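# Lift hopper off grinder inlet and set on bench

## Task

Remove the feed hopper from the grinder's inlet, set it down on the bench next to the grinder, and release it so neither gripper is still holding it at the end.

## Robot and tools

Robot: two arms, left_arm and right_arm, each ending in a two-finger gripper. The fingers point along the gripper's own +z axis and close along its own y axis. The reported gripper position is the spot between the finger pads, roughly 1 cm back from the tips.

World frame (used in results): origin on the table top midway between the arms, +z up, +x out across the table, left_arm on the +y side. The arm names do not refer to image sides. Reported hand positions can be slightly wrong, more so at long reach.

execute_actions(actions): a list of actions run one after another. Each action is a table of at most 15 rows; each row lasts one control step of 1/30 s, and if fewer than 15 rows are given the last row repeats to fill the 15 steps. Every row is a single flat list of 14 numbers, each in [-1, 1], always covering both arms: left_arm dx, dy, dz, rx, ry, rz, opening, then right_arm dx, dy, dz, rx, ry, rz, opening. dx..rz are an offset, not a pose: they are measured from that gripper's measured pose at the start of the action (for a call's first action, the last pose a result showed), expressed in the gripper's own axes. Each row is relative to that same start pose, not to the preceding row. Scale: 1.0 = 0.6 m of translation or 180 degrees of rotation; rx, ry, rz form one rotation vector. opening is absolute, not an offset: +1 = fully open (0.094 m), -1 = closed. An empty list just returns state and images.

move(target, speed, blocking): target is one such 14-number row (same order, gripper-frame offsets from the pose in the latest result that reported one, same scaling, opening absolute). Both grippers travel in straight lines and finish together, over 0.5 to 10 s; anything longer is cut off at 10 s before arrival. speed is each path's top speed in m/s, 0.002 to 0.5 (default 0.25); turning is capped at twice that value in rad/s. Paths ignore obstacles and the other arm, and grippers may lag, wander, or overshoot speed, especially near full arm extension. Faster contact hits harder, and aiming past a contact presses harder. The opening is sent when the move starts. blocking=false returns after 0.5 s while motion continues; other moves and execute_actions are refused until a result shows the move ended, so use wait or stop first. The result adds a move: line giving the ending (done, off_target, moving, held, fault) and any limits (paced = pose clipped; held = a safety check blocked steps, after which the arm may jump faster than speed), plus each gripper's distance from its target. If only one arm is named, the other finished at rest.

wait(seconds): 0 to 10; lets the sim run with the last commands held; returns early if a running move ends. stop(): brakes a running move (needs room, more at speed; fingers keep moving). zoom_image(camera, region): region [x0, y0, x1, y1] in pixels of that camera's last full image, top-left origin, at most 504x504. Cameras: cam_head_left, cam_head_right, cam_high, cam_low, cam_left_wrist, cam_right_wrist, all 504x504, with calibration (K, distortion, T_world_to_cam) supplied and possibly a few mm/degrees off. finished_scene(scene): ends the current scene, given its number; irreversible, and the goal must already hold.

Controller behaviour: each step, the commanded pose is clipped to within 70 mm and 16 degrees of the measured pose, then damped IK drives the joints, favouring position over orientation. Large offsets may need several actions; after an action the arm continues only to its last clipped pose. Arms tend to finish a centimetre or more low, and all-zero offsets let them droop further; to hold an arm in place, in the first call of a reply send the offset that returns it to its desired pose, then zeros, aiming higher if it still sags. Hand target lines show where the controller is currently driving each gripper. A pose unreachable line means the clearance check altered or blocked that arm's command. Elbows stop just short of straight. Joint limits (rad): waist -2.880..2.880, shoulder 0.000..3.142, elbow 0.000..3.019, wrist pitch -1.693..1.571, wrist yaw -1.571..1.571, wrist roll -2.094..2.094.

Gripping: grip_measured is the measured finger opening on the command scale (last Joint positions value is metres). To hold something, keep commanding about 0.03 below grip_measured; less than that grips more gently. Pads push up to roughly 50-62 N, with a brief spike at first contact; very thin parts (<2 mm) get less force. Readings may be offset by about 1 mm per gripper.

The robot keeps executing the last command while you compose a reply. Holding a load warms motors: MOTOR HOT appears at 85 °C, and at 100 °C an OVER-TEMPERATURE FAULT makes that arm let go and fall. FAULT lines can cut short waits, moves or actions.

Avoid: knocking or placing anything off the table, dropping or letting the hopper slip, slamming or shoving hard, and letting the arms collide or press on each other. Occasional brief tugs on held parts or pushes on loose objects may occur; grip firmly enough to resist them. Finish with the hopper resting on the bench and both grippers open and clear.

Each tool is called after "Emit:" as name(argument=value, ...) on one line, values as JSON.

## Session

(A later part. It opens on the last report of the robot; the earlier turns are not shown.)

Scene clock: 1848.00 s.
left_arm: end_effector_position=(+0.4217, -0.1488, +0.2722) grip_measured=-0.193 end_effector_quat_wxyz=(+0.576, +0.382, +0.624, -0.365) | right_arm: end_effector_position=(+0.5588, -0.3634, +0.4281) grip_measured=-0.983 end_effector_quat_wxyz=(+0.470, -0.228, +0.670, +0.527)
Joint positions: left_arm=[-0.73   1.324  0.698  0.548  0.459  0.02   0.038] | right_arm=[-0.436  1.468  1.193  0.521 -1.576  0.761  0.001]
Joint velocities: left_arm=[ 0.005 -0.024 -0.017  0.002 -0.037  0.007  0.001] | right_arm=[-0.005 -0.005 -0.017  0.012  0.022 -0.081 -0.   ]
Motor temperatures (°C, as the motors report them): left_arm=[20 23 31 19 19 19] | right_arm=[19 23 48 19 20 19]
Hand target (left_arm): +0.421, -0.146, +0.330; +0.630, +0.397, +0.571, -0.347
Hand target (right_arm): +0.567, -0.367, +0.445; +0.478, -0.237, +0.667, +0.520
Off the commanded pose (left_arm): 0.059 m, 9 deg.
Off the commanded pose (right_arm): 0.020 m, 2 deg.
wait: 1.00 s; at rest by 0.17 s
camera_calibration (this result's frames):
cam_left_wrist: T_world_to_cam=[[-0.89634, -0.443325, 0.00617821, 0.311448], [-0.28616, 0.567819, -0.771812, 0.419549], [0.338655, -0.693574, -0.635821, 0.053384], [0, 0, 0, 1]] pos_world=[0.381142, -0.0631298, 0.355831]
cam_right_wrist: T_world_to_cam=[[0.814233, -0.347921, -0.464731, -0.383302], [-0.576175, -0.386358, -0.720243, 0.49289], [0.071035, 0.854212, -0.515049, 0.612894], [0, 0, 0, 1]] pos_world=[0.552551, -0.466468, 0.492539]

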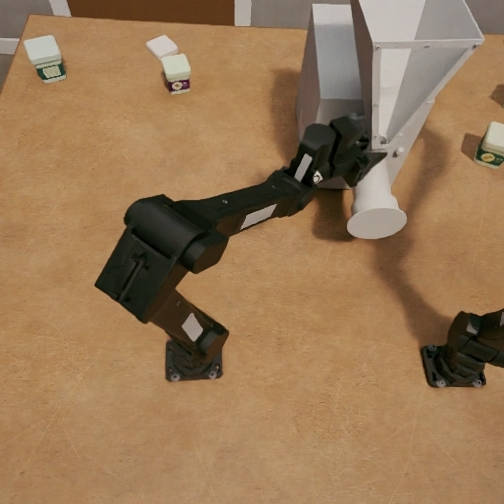

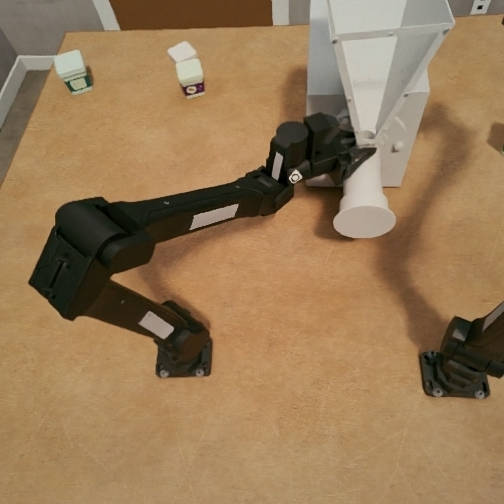

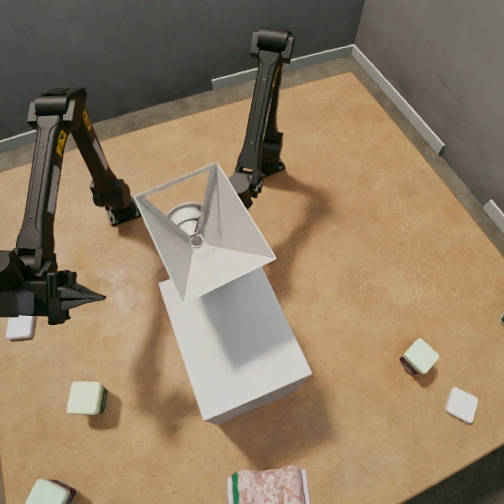

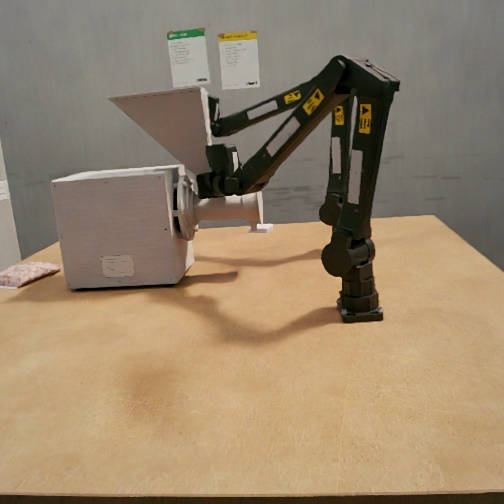

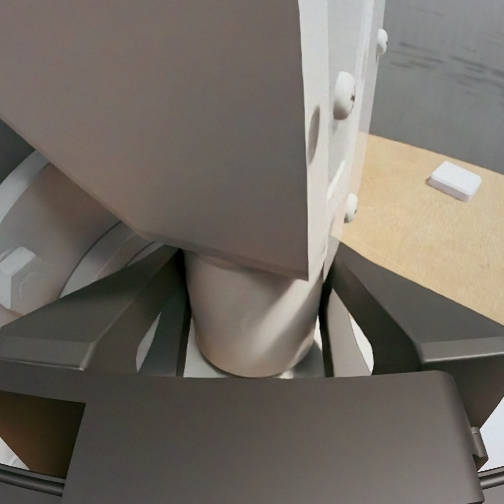

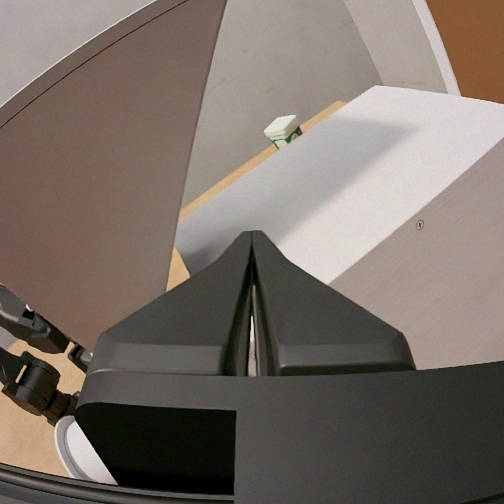

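Emit:
zoom_image(camera="cam_high", region=[120, 150, 290, 310])

Emit:
zoom_image(camera="cam_low", region=[90, 80, 290, 260])

Region (120, 150, 290, 310) of cam_high's 504x504 image, scaled by 2.965, with more detail than that image has; it fills the top 474 rows of this view, and the rest is white.

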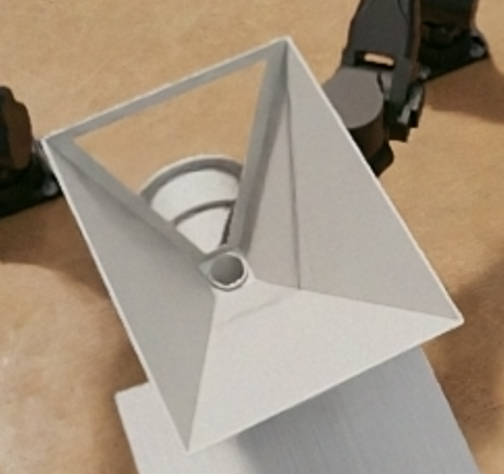

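Region (90, 80, 290, 260) of cam_low's 504x504 image, scaled by 2.520, with more detail than that image has; it fills the top 454 rows of this view, and the rest is white.

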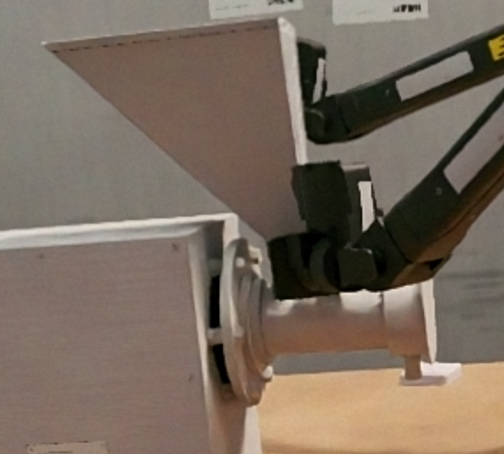

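Emit:
execute_actions(actions=[[[-0.10,0,0,0.02,-0.03,0.03,-0.3,-0.04,0,0,0,0,0,-1],[-0.10,0,0,0.03,-0.04,0.03,-0.3,-0.04,0,0,0,0,0,-1],[-0.11,0,0,0.04,-0.05,0.03,-0.3,-0.04,0,0,0,0,0,-1],[-0.11,0,0,0.05,-0.05,0.03,-0.3,-0.04,0,0,0,0,0,-1],[-0.115,0,0,0.06,-0.05,0.03,-0.3,-0.04,0,0,0,0,0,-1]]])

Emit:
wait(seconds=1)

Scene clock: 1935.67 s.
left_arm: end_effector_position=(+0.4205, -0.1495, +0.2737) grip_measured=-0.193 end_effector_quat_wxyz=(+0.548, +0.426, +0.585, -0.420) | right_arm: end_effector_position=(+0.5608, -0.3642, +0.4311) grip_measured=-0.983 end_effector_quat_wxyz=(+0.463, -0.219, +0.673, +0.534)
Joint positions: left_arm=[-0.67   1.372  0.73   0.579  0.689  0.015  0.038] | right_arm=[-0.436  1.471  1.205  0.506 -1.576  0.782  0.001]
Joint velocities: left_arm=[-0.005  0.005 -0.007 -0.002 -0.066 -0.037  0.001] | right_arm=[-0.005 -0.005 -0.002 -0.007 -0.051 -0.007 -0.   ]
Motor temperatures (°C, as the motors report them): left_arm=[20 24 33 19 19 19] | right_arm=[19 23 49 19 19 19]
Hand target (left_arm): +0.420, -0.151, +0.340; +0.600, +0.436, +0.522, -0.422
Hand target (right_arm): +0.569, -0.368, +0.448; +0.470, -0.228, +0.670, +0.527
Off the commanded pose (left_arm): 0.068 m, 10 deg.
Off the commanded pose (right_arm): 0.020 m, 2 deg.
camera_calibration (this result's frames):
cam_left_wrist: T_world_to_cam=[[-0.957972, -0.286436, 0.0156248, 0.3568], [-0.188842, 0.588699, -0.785985, 0.386867], [0.215936, -0.755902, -0.618048, 0.091647], [0, 0, 0, 1]] pos_world=[0.395071, -0.056272, 0.355139]
cam_right_wrist: T_world_to_cam=[[0.80234, -0.342899, -0.48854, -0.364971], [-0.594013, -0.37878, -0.7097, 0.504095], [0.0583067, 0.85962, -0.507597, 0.620928], [0, 0, 0, 1]] pos_world=[0.556066, -0.467969, 0.494635]

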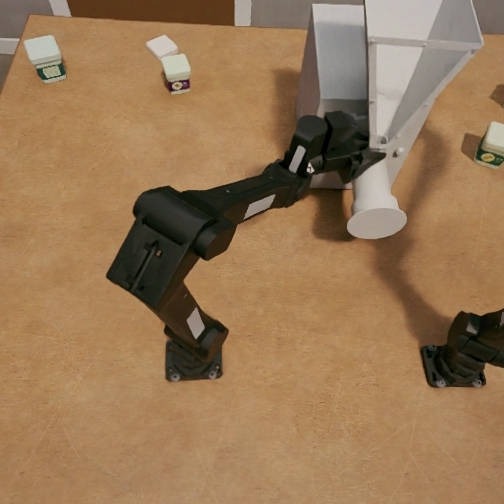

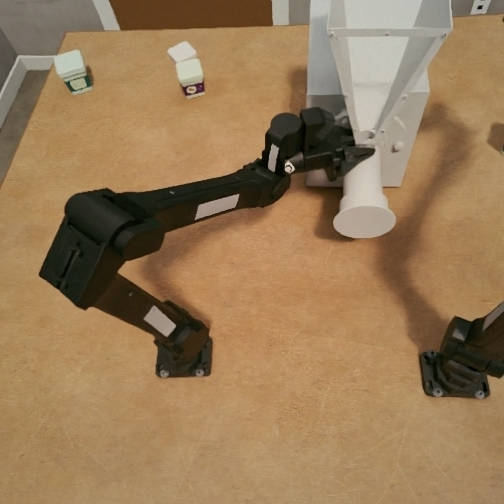

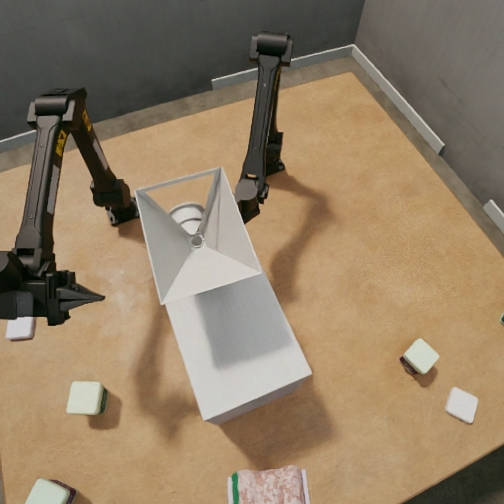

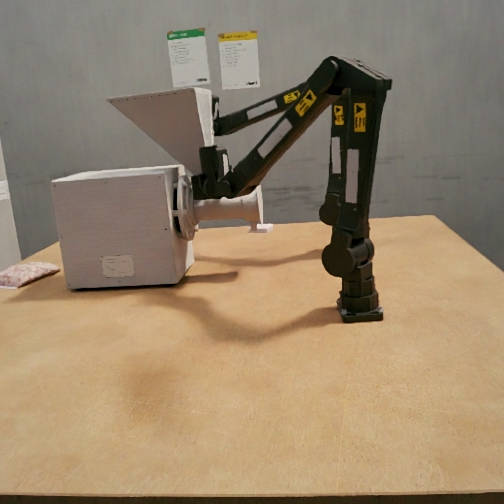

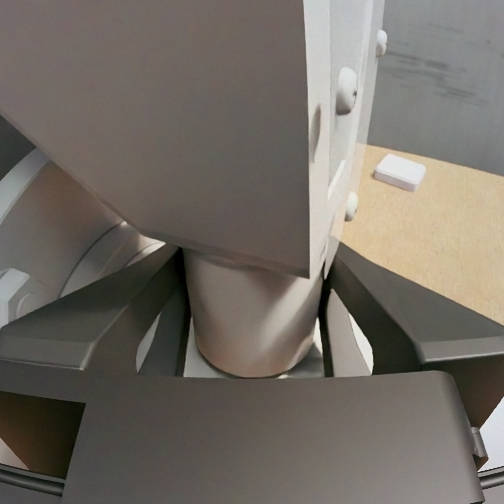

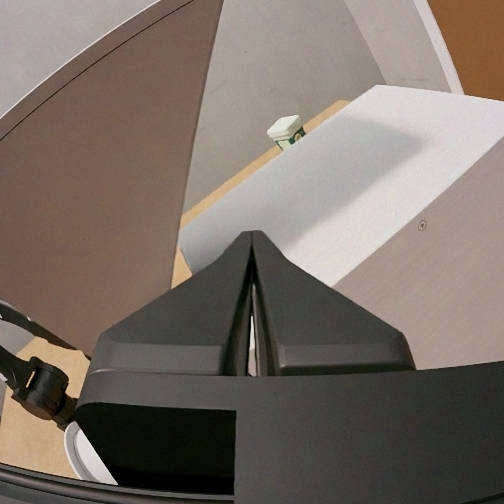

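Scene clock: 1936.67 s.
left_arm: end_effector_position=(+0.4205, -0.1495, +0.2737) grip_measured=-0.193 end_effector_quat_wxyz=(+0.548, +0.426, +0.585, -0.420) | right_arm: end_effector_position=(+0.5608, -0.3642, +0.4311) grip_measured=-0.983 end_effector_quat_wxyz=(+0.463, -0.218, +0.673, +0.534)
Joint positions: left_arm=[-0.67   1.372  0.73   0.579  0.689  0.015  0.038] | right_arm=[-0.436  1.471  1.205  0.506 -1.576  0.784  0.001]
Joint velocities: left_arm=[-0.015 -0.015 -0.002 -0.017  0.022  0.037  0.001] | right_arm=[-0.015  0.015 -0.007 -0.002  0.007  0.037  0.001]
Motor temperatures (°C, as the motors report them): left_arm=[20 24 33 19 20 19] | right_arm=[19 23 49 19 19 19]
Hand target (left_arm): +0.420, -0.151, +0.340; +0.600, +0.436, +0.522, -0.422
Hand target (right_arm): +0.569, -0.368, +0.448; +0.470, -0.228, +0.670, +0.527
Off the commanded pose (left_arm): 0.068 m, 10 deg.
Off the commanded pose (right_arm): 0.020 m, 2 deg.
wait: 1.00 s; at rest by 0.17 s
camera_calibration (this result's frames):
cam_left_wrist: T_world_to_cam=[[-0.957972, -0.286436, 0.0156248, 0.3568], [-0.188842, 0.588699, -0.785985, 0.386867], [0.215936, -0.755902, -0.618048, 0.091647], [0, 0, 0, 1]] pos_world=[0.395071, -0.056272, 0.355139]
cam_right_wrist: T_world_to_cam=[[0.80148, -0.342537, -0.490203, -0.36364], [-0.595259, -0.378251, -0.708937, 0.504658], [0.0574174, 0.859997, -0.507059, 0.621332], [0, 0, 0, 1]] pos_world=[0.556177, -0.468016, 0.494566]

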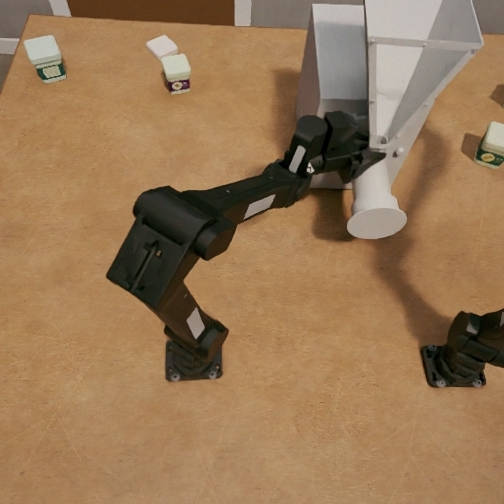

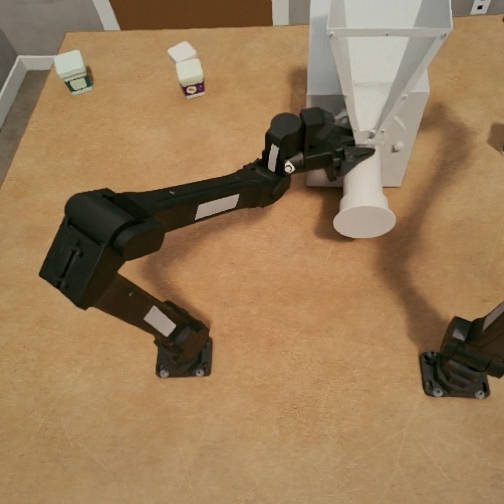

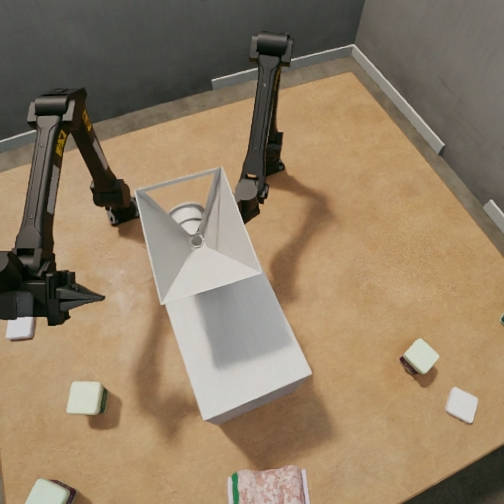

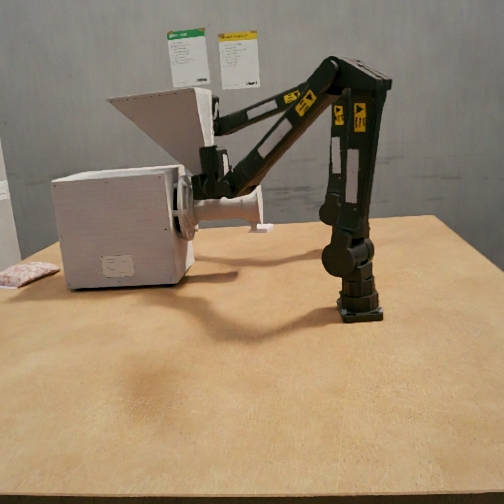

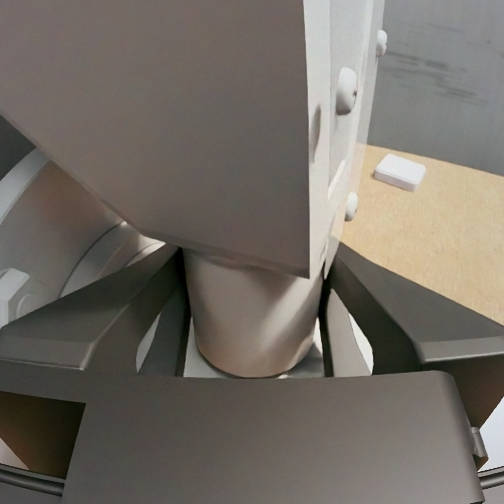

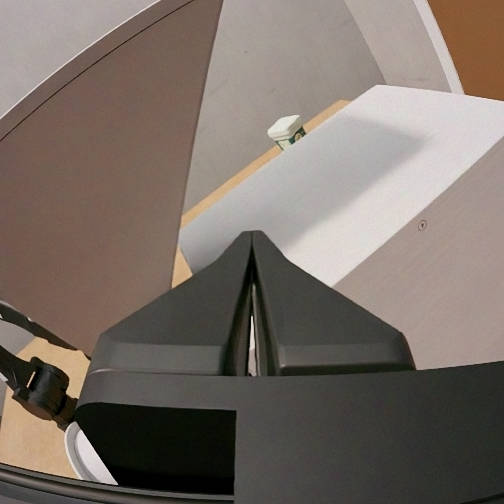

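Emit:
execute_actions(actions=[[[-0.115,0,0,0.02,-0.06,0.04,-0.3,-0.035,0,-0.04,0,0,-0.03,-1],[-0.115,0,0,0.03,-0.06,0.04,-0.3,-0.035,0,-0.06,0,0,-0.03,-1],[-0.115,0,0,0.04,-0.06,0.04,-0.3,-0.035,0,-0.08,0,0,-0.03,-1],[-0.115,0,0,0.05,-0.06,0.04,-0.3,-0.035,0,-0.09,0,0,-0.03,-1],[-0.115,0,0,0.06,-0.06,0.04,-0.3,-0.035,0,-0.09,0,0,-0.03,-1],[-0.115,0,0,0.07,-0.06,0.04,-0.3,-0.035,0,-0.09,0,0,-0.03,-1]]])

Emit:
wait(seconds=1)

Scene clock: 1964.77 s.
left_arm: end_effector_position=(+0.4196, -0.1499, +0.2748) grip_measured=-0.193 end_effector_quat_wxyz=(+0.522, +0.464, +0.523, -0.489) | right_arm: end_effector_position=(+0.5498, -0.4239, +0.4371) grip_measured=-0.983 end_effector_quat_wxyz=(+0.506, -0.195, +0.680, +0.493)
Joint positions: left_arm=[-0.615  1.47   0.77   0.739  0.941 -0.059  0.038] | right_arm=[-0.555  1.461  1.205  0.525 -1.576  0.764  0.001]
Joint velocities: left_arm=[-0.015  0.005 -0.007  0.027 -0.051 -0.051 -0.001] | right_arm=[ 0.015  0.015 -0.017  0.007  0.037  0.007 -0.   ]
Motor temperatures (°C, as the motors report them): left_arm=[20 24 34 20 21 19] | right_arm=[19 23 49 19 19 19]
Hand target (left_arm): +0.418, -0.150, +0.341; +0.573, +0.481, +0.455, -0.483
Hand target (right_arm): +0.549, -0.418, +0.449; +0.514, -0.214, +0.675, +0.485
Off the commanded pose (left_arm): 0.068 m, 10 deg.
Off the commanded pose (right_arm): 0.013 m, 7 deg.
joint sent to its limit (right arm) — the command would take joint 5 (wrist yaw) past its lower limit, so that joint was sent only as far as its limit.
camera_calibration (this result's frames):
cam_left_wrist: T_world_to_cam=[[-0.995571, -0.0922015, 0.018349, 0.39995], [-0.0668503, 0.557106, -0.827747, 0.343406], [0.0660971, -0.825307, -0.560802, 0.128962], [0, 0, 0, 1]] pos_world=[0.412612, -0.0480045, 0.349236]
cam_right_wrist: T_world_to_cam=[[0.775423, -0.4466, -0.446394, -0.421336], [-0.604985, -0.322966, -0.727795, 0.516838], [0.180863, 0.834411, -0.520622, 0.60353], [0, 0, 0, 1]] pos_world=[0.530237, -0.524839, 0.502282]

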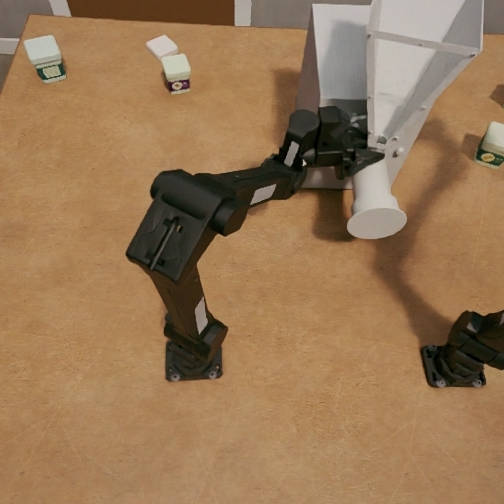

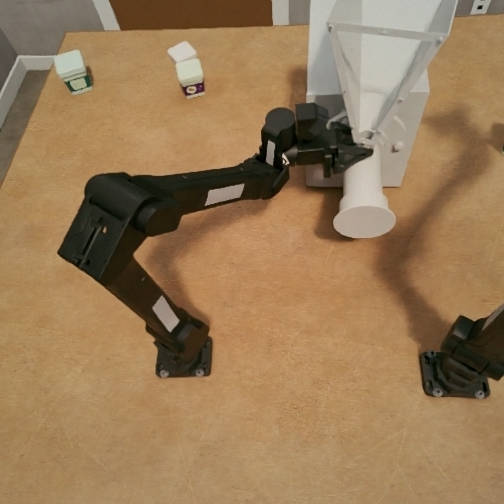

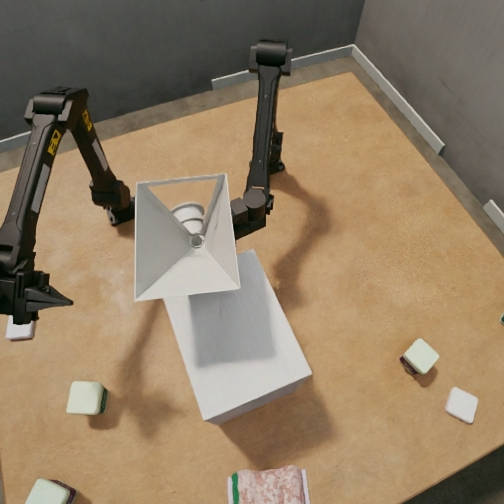

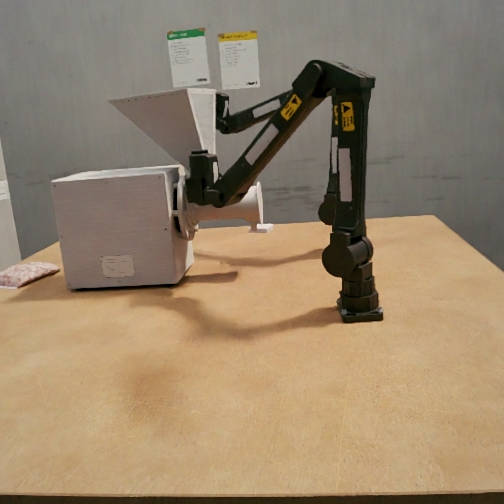

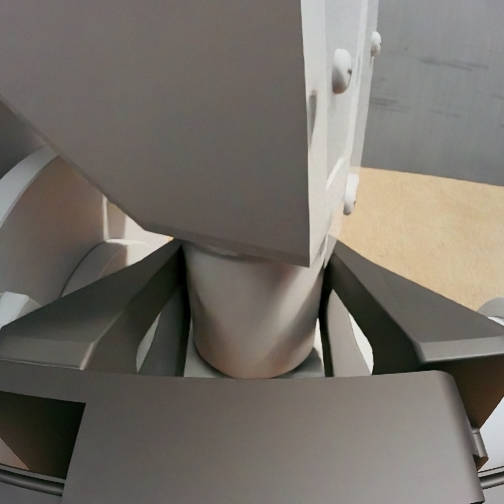

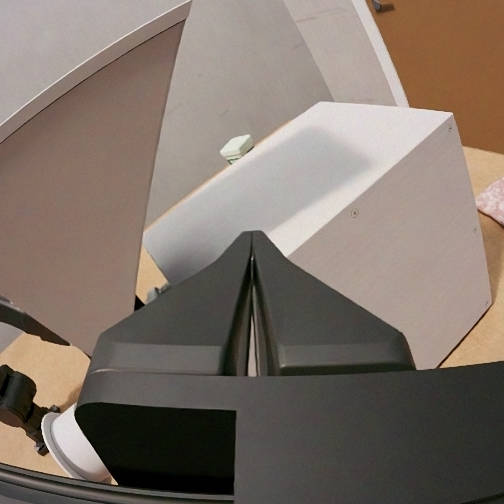

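Scene clock: 1965.77 s.
left_arm: end_effector_position=(+0.4196, -0.1500, +0.2749) grip_measured=-0.193 end_effector_quat_wxyz=(+0.522, +0.464, +0.523, -0.489) | right_arm: end_effector_position=(+0.5499, -0.4237, +0.4371) grip_measured=-0.983 end_effector_quat_wxyz=(+0.506, -0.195, +0.680, +0.493)
Joint positions: left_arm=[-0.615  1.47   0.77   0.74   0.941 -0.059  0.038] | right_arm=[-0.555  1.461  1.205  0.525 -1.576  0.762  0.001]
Joint velocities: left_arm=[-0.024  0.005  0.002  0.012 -0.022  0.007  0.   ] | right_arm=[-0.005 -0.015 -0.007  0.012 -0.037 -0.007 -0.001]
Motor temperatures (°C, as the motors report them): left_arm=[20 24 34 20 21 19] | right_arm=[19 23 49 19 19 19]
Hand target (left_arm): +0.418, -0.150, +0.341; +0.573, +0.481, +0.455, -0.483
Hand target (right_arm): +0.549, -0.418, +0.449; +0.514, -0.214, +0.675, +0.485
Off the commanded pose (left_arm): 0.068 m, 10 deg.
Off the commanded pose (right_arm): 0.013 m, 7 deg.
wait: 1.00 s; at rest by 0.17 s
camera_calibration (this result's frames):
cam_left_wrist: T_world_to_cam=[[-0.995571, -0.0921754, 0.0184952, 0.399952], [-0.0669268, 0.556726, -0.827996, 0.343475], [0.0660241, -0.825567, -0.560429, 0.128834], [0, 0, 0, 1]] pos_world=[0.412662, -0.0479944, 0.349201]
cam_right_wrist: T_world_to_cam=[[0.776038, -0.446556, -0.445369, -0.422044], [-0.604138, -0.323611, -0.728212, 0.516366], [0.181061, 0.834185, -0.520915, 0.603285], [0, 0, 0, 1]] pos_world=[0.530247, -0.524616, 0.502319]

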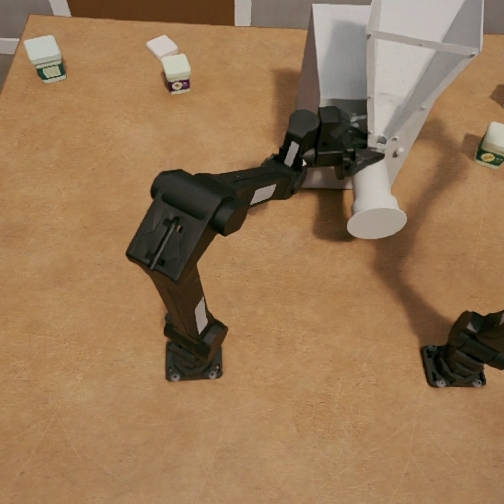

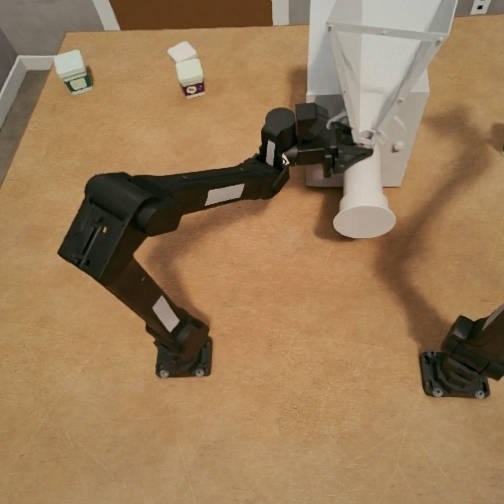

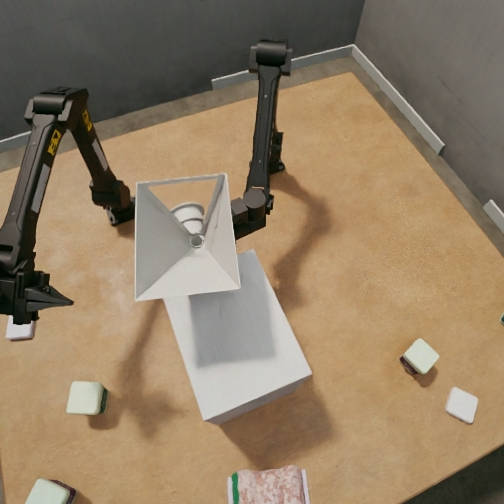

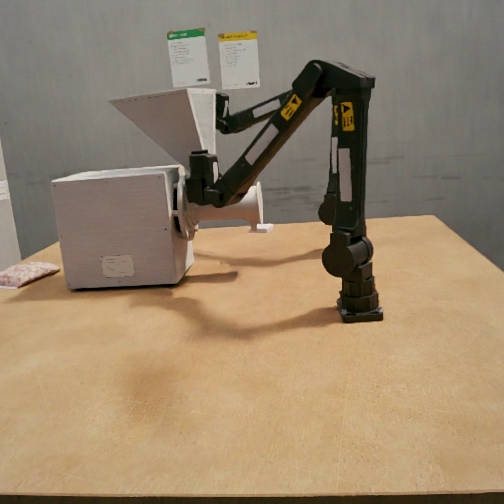

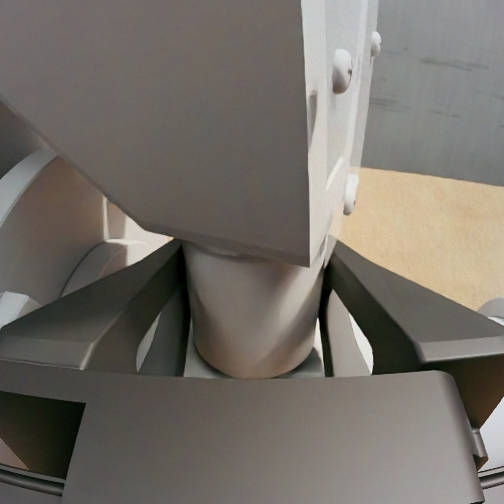

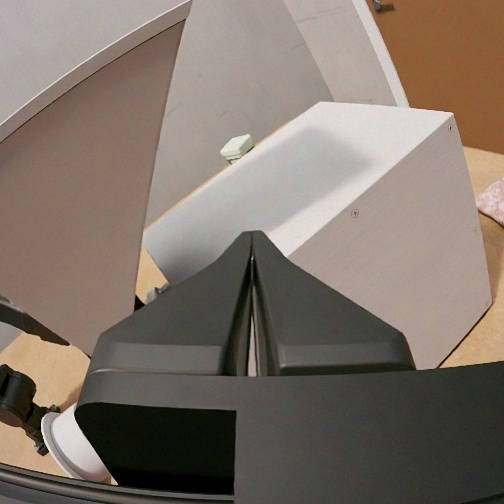

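Emit:
execute_actions(actions=[[[-0.115,0,0,-0.02,-0.06,0.04,-0.3,-0.03,0,0,0,0,0,-1],[-0.115,0,0,-0.03,-0.06,0.04,-0.3,-0.03,0,0,0,0,0,-1],[-0.115,0,0,-0.04,-0.06,0.04,-0.3,-0.03,0,0,0,0,0,-1],[-0.115,0,0,-0.05,-0.06,0.04,-0.3,-0.03,0,0,0,0,0,-1],[-0.115,0,0,-0.06,-0.06,0.04,-0.3,-0.03,0,0,0,0,0,-1],[-0.115,0,0,-0.07,-0.06,0.04,-0.3,-0.03,0,0,0,0,0,-1]]])

Emit:
wait(seconds=1)

Scene clock: 1974.73 s.
left_arm: end_effector_position=(+0.4217, -0.1495, +0.2747) grip_measured=-0.193 end_effector_quat_wxyz=(+0.591, +0.389, +0.551, -0.443) | right_arm: end_effector_position=(+0.5501, -0.4238, +0.4363) grip_measured=-0.983 end_effector_quat_wxyz=(+0.500, -0.187, +0.683, +0.500)
Joint positions: left_arm=[-0.678  1.447  0.684  0.877  0.653 -0.098  0.038] | right_arm=[-0.555  1.461  1.205  0.516 -1.576  0.778  0.001]
Joint velocities: left_arm=[-0.005  0.005 -0.007 -0.002 -0.037 -0.037 -0.   ] | right_arm=[-0.005 -0.015 -0.007  0.002  0.022  0.037 -0.001]
Motor temperatures (°C, as the motors report them): left_arm=[20 24 34 20 21 19] | right_arm=[19 23 47 19 19 19]
Hand target (left_arm): +0.417, -0.146, +0.342; +0.646, +0.388, +0.490, -0.439
Hand target (right_arm): +0.556, -0.428, +0.452; +0.506, -0.195, +0.680, +0.493
Off the commanded pose (left_arm): 0.069 m, 9 deg.
Off the commanded pose (right_arm): 0.019 m, 1 deg.
camera_calibration (this result's frames):
cam_left_wrist: T_world_to_cam=[[-0.951154, -0.308108, 0.0193868, 0.350805], [-0.17107, 0.473749, -0.863885, 0.384633], [0.256986, -0.825004, -0.503316, 0.0328932], [0, 0, 0, 1]] pos_world=[0.391015, -0.0469963, 0.342033]
cam_right_wrist: T_world_to_cam=[[0.766055, -0.440855, -0.467768, -0.404991], [-0.619949, -0.314538, -0.718838, 0.524325], [0.169772, 0.840662, -0.514261, 0.608984], [0, 0, 0, 1]] pos_world=[0.531912, -0.525572, 0.50064]

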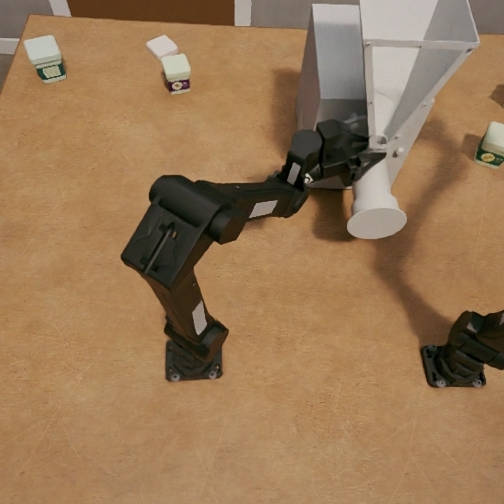

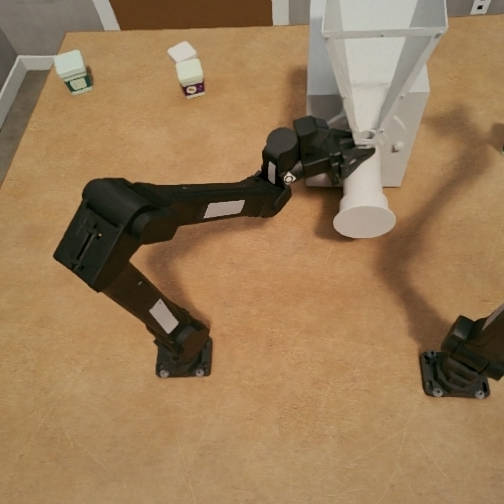

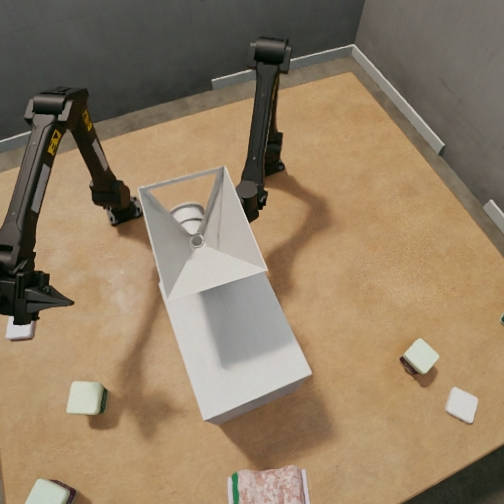

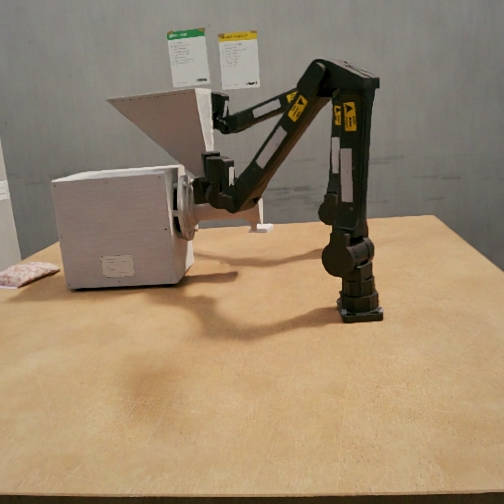

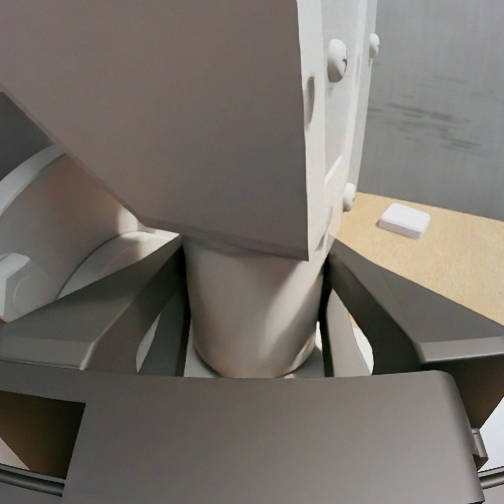

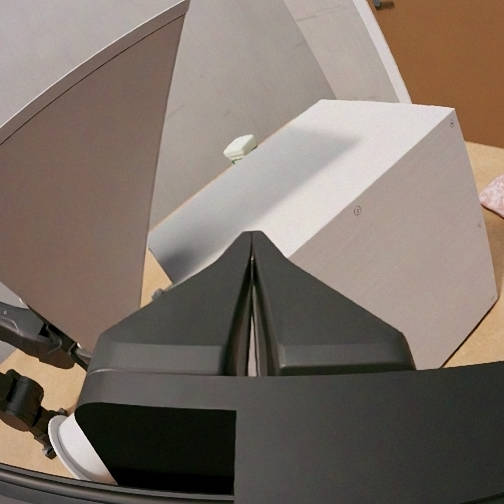

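Scene clock: 1975.73 s.
left_arm: end_effector_position=(+0.4217, -0.1495, +0.2747) grip_measured=-0.193 end_effector_quat_wxyz=(+0.591, +0.389, +0.551, -0.443) | right_arm: end_effector_position=(+0.5501, -0.4238, +0.4363) grip_measured=-0.983 end_effector_quat_wxyz=(+0.500, -0.186, +0.683, +0.500)
Joint positions: left_arm=[-0.678  1.447  0.684  0.877  0.653 -0.098  0.038] | right_arm=[-0.555  1.461  1.205  0.516 -1.576  0.779  0.001]
Joint velocities: left_arm=[-0.005 -0.005 -0.007  0.017  0.051 -0.051 -0.001] | right_arm=[-0.005 -0.015 -0.012  0.002  0.066  0.007 -0.   ]
Motor temperatures (°C, as the motors report them): left_arm=[20 24 34 20 21 19] | right_arm=[19 23 48 19 19 19]
Hand target (left_arm): +0.417, -0.146, +0.342; +0.646, +0.388, +0.490, -0.439
Hand target (right_arm): +0.556, -0.428, +0.452; +0.506, -0.195, +0.680, +0.493
Off the commanded pose (left_arm): 0.069 m, 9 deg.
Off the commanded pose (right_arm): 0.019 m, 2 deg.
wait: 1.00 s; at rest by 0.17 s
camera_calibration (this result's frames):
cam_left_wrist: T_world_to_cam=[[-0.951154, -0.308108, 0.0193868, 0.350805], [-0.17107, 0.473749, -0.863885, 0.384633], [0.256986, -0.825004, -0.503316, 0.0328932], [0, 0, 0, 1]] pos_world=[0.391015, -0.0469963, 0.342033]
cam_right_wrist: T_world_to_cam=[[0.765589, -0.44059, -0.468779, -0.404181], [-0.620664, -0.314129, -0.7184, 0.5247], [0.169263, 0.840954, -0.513953, 0.609253], [0, 0, 0, 1]] pos_world=[0.531976, -0.525608, 0.5006]

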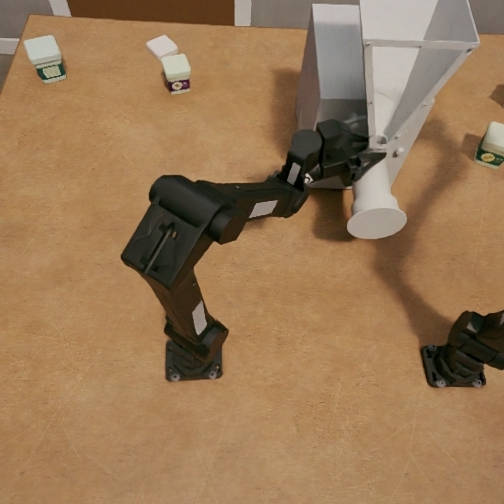

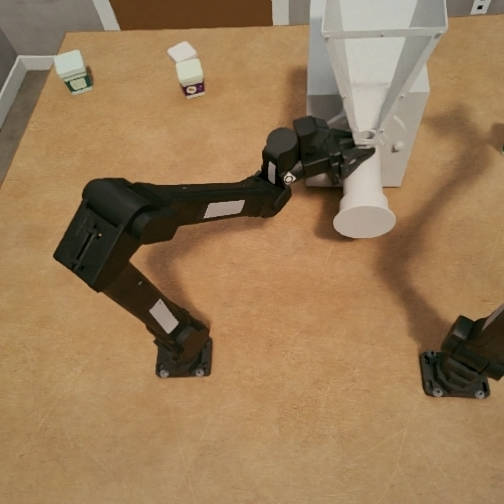

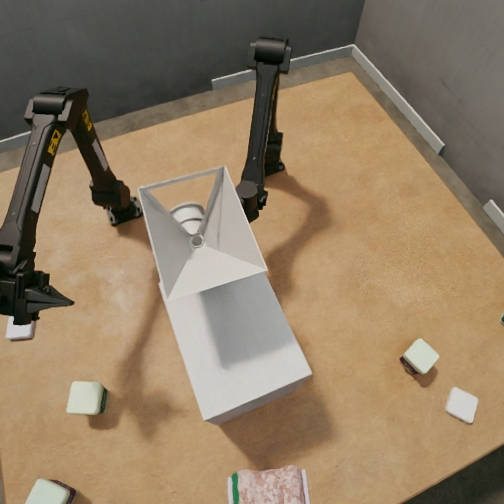

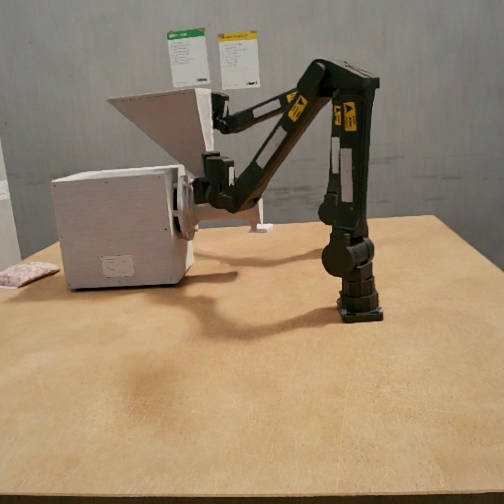

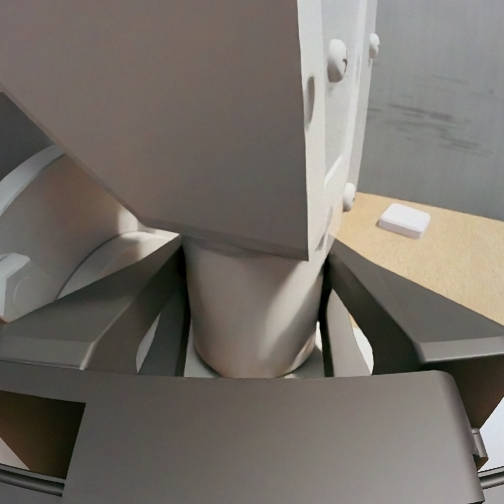

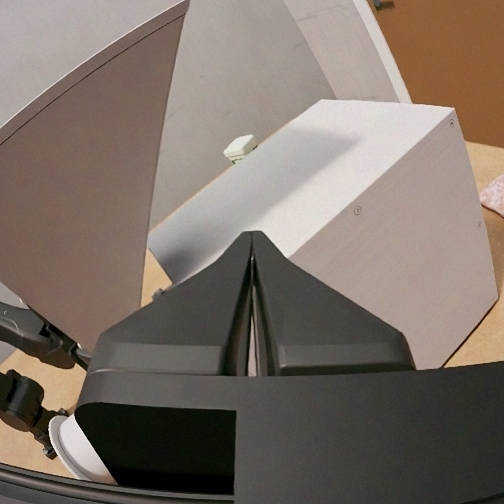

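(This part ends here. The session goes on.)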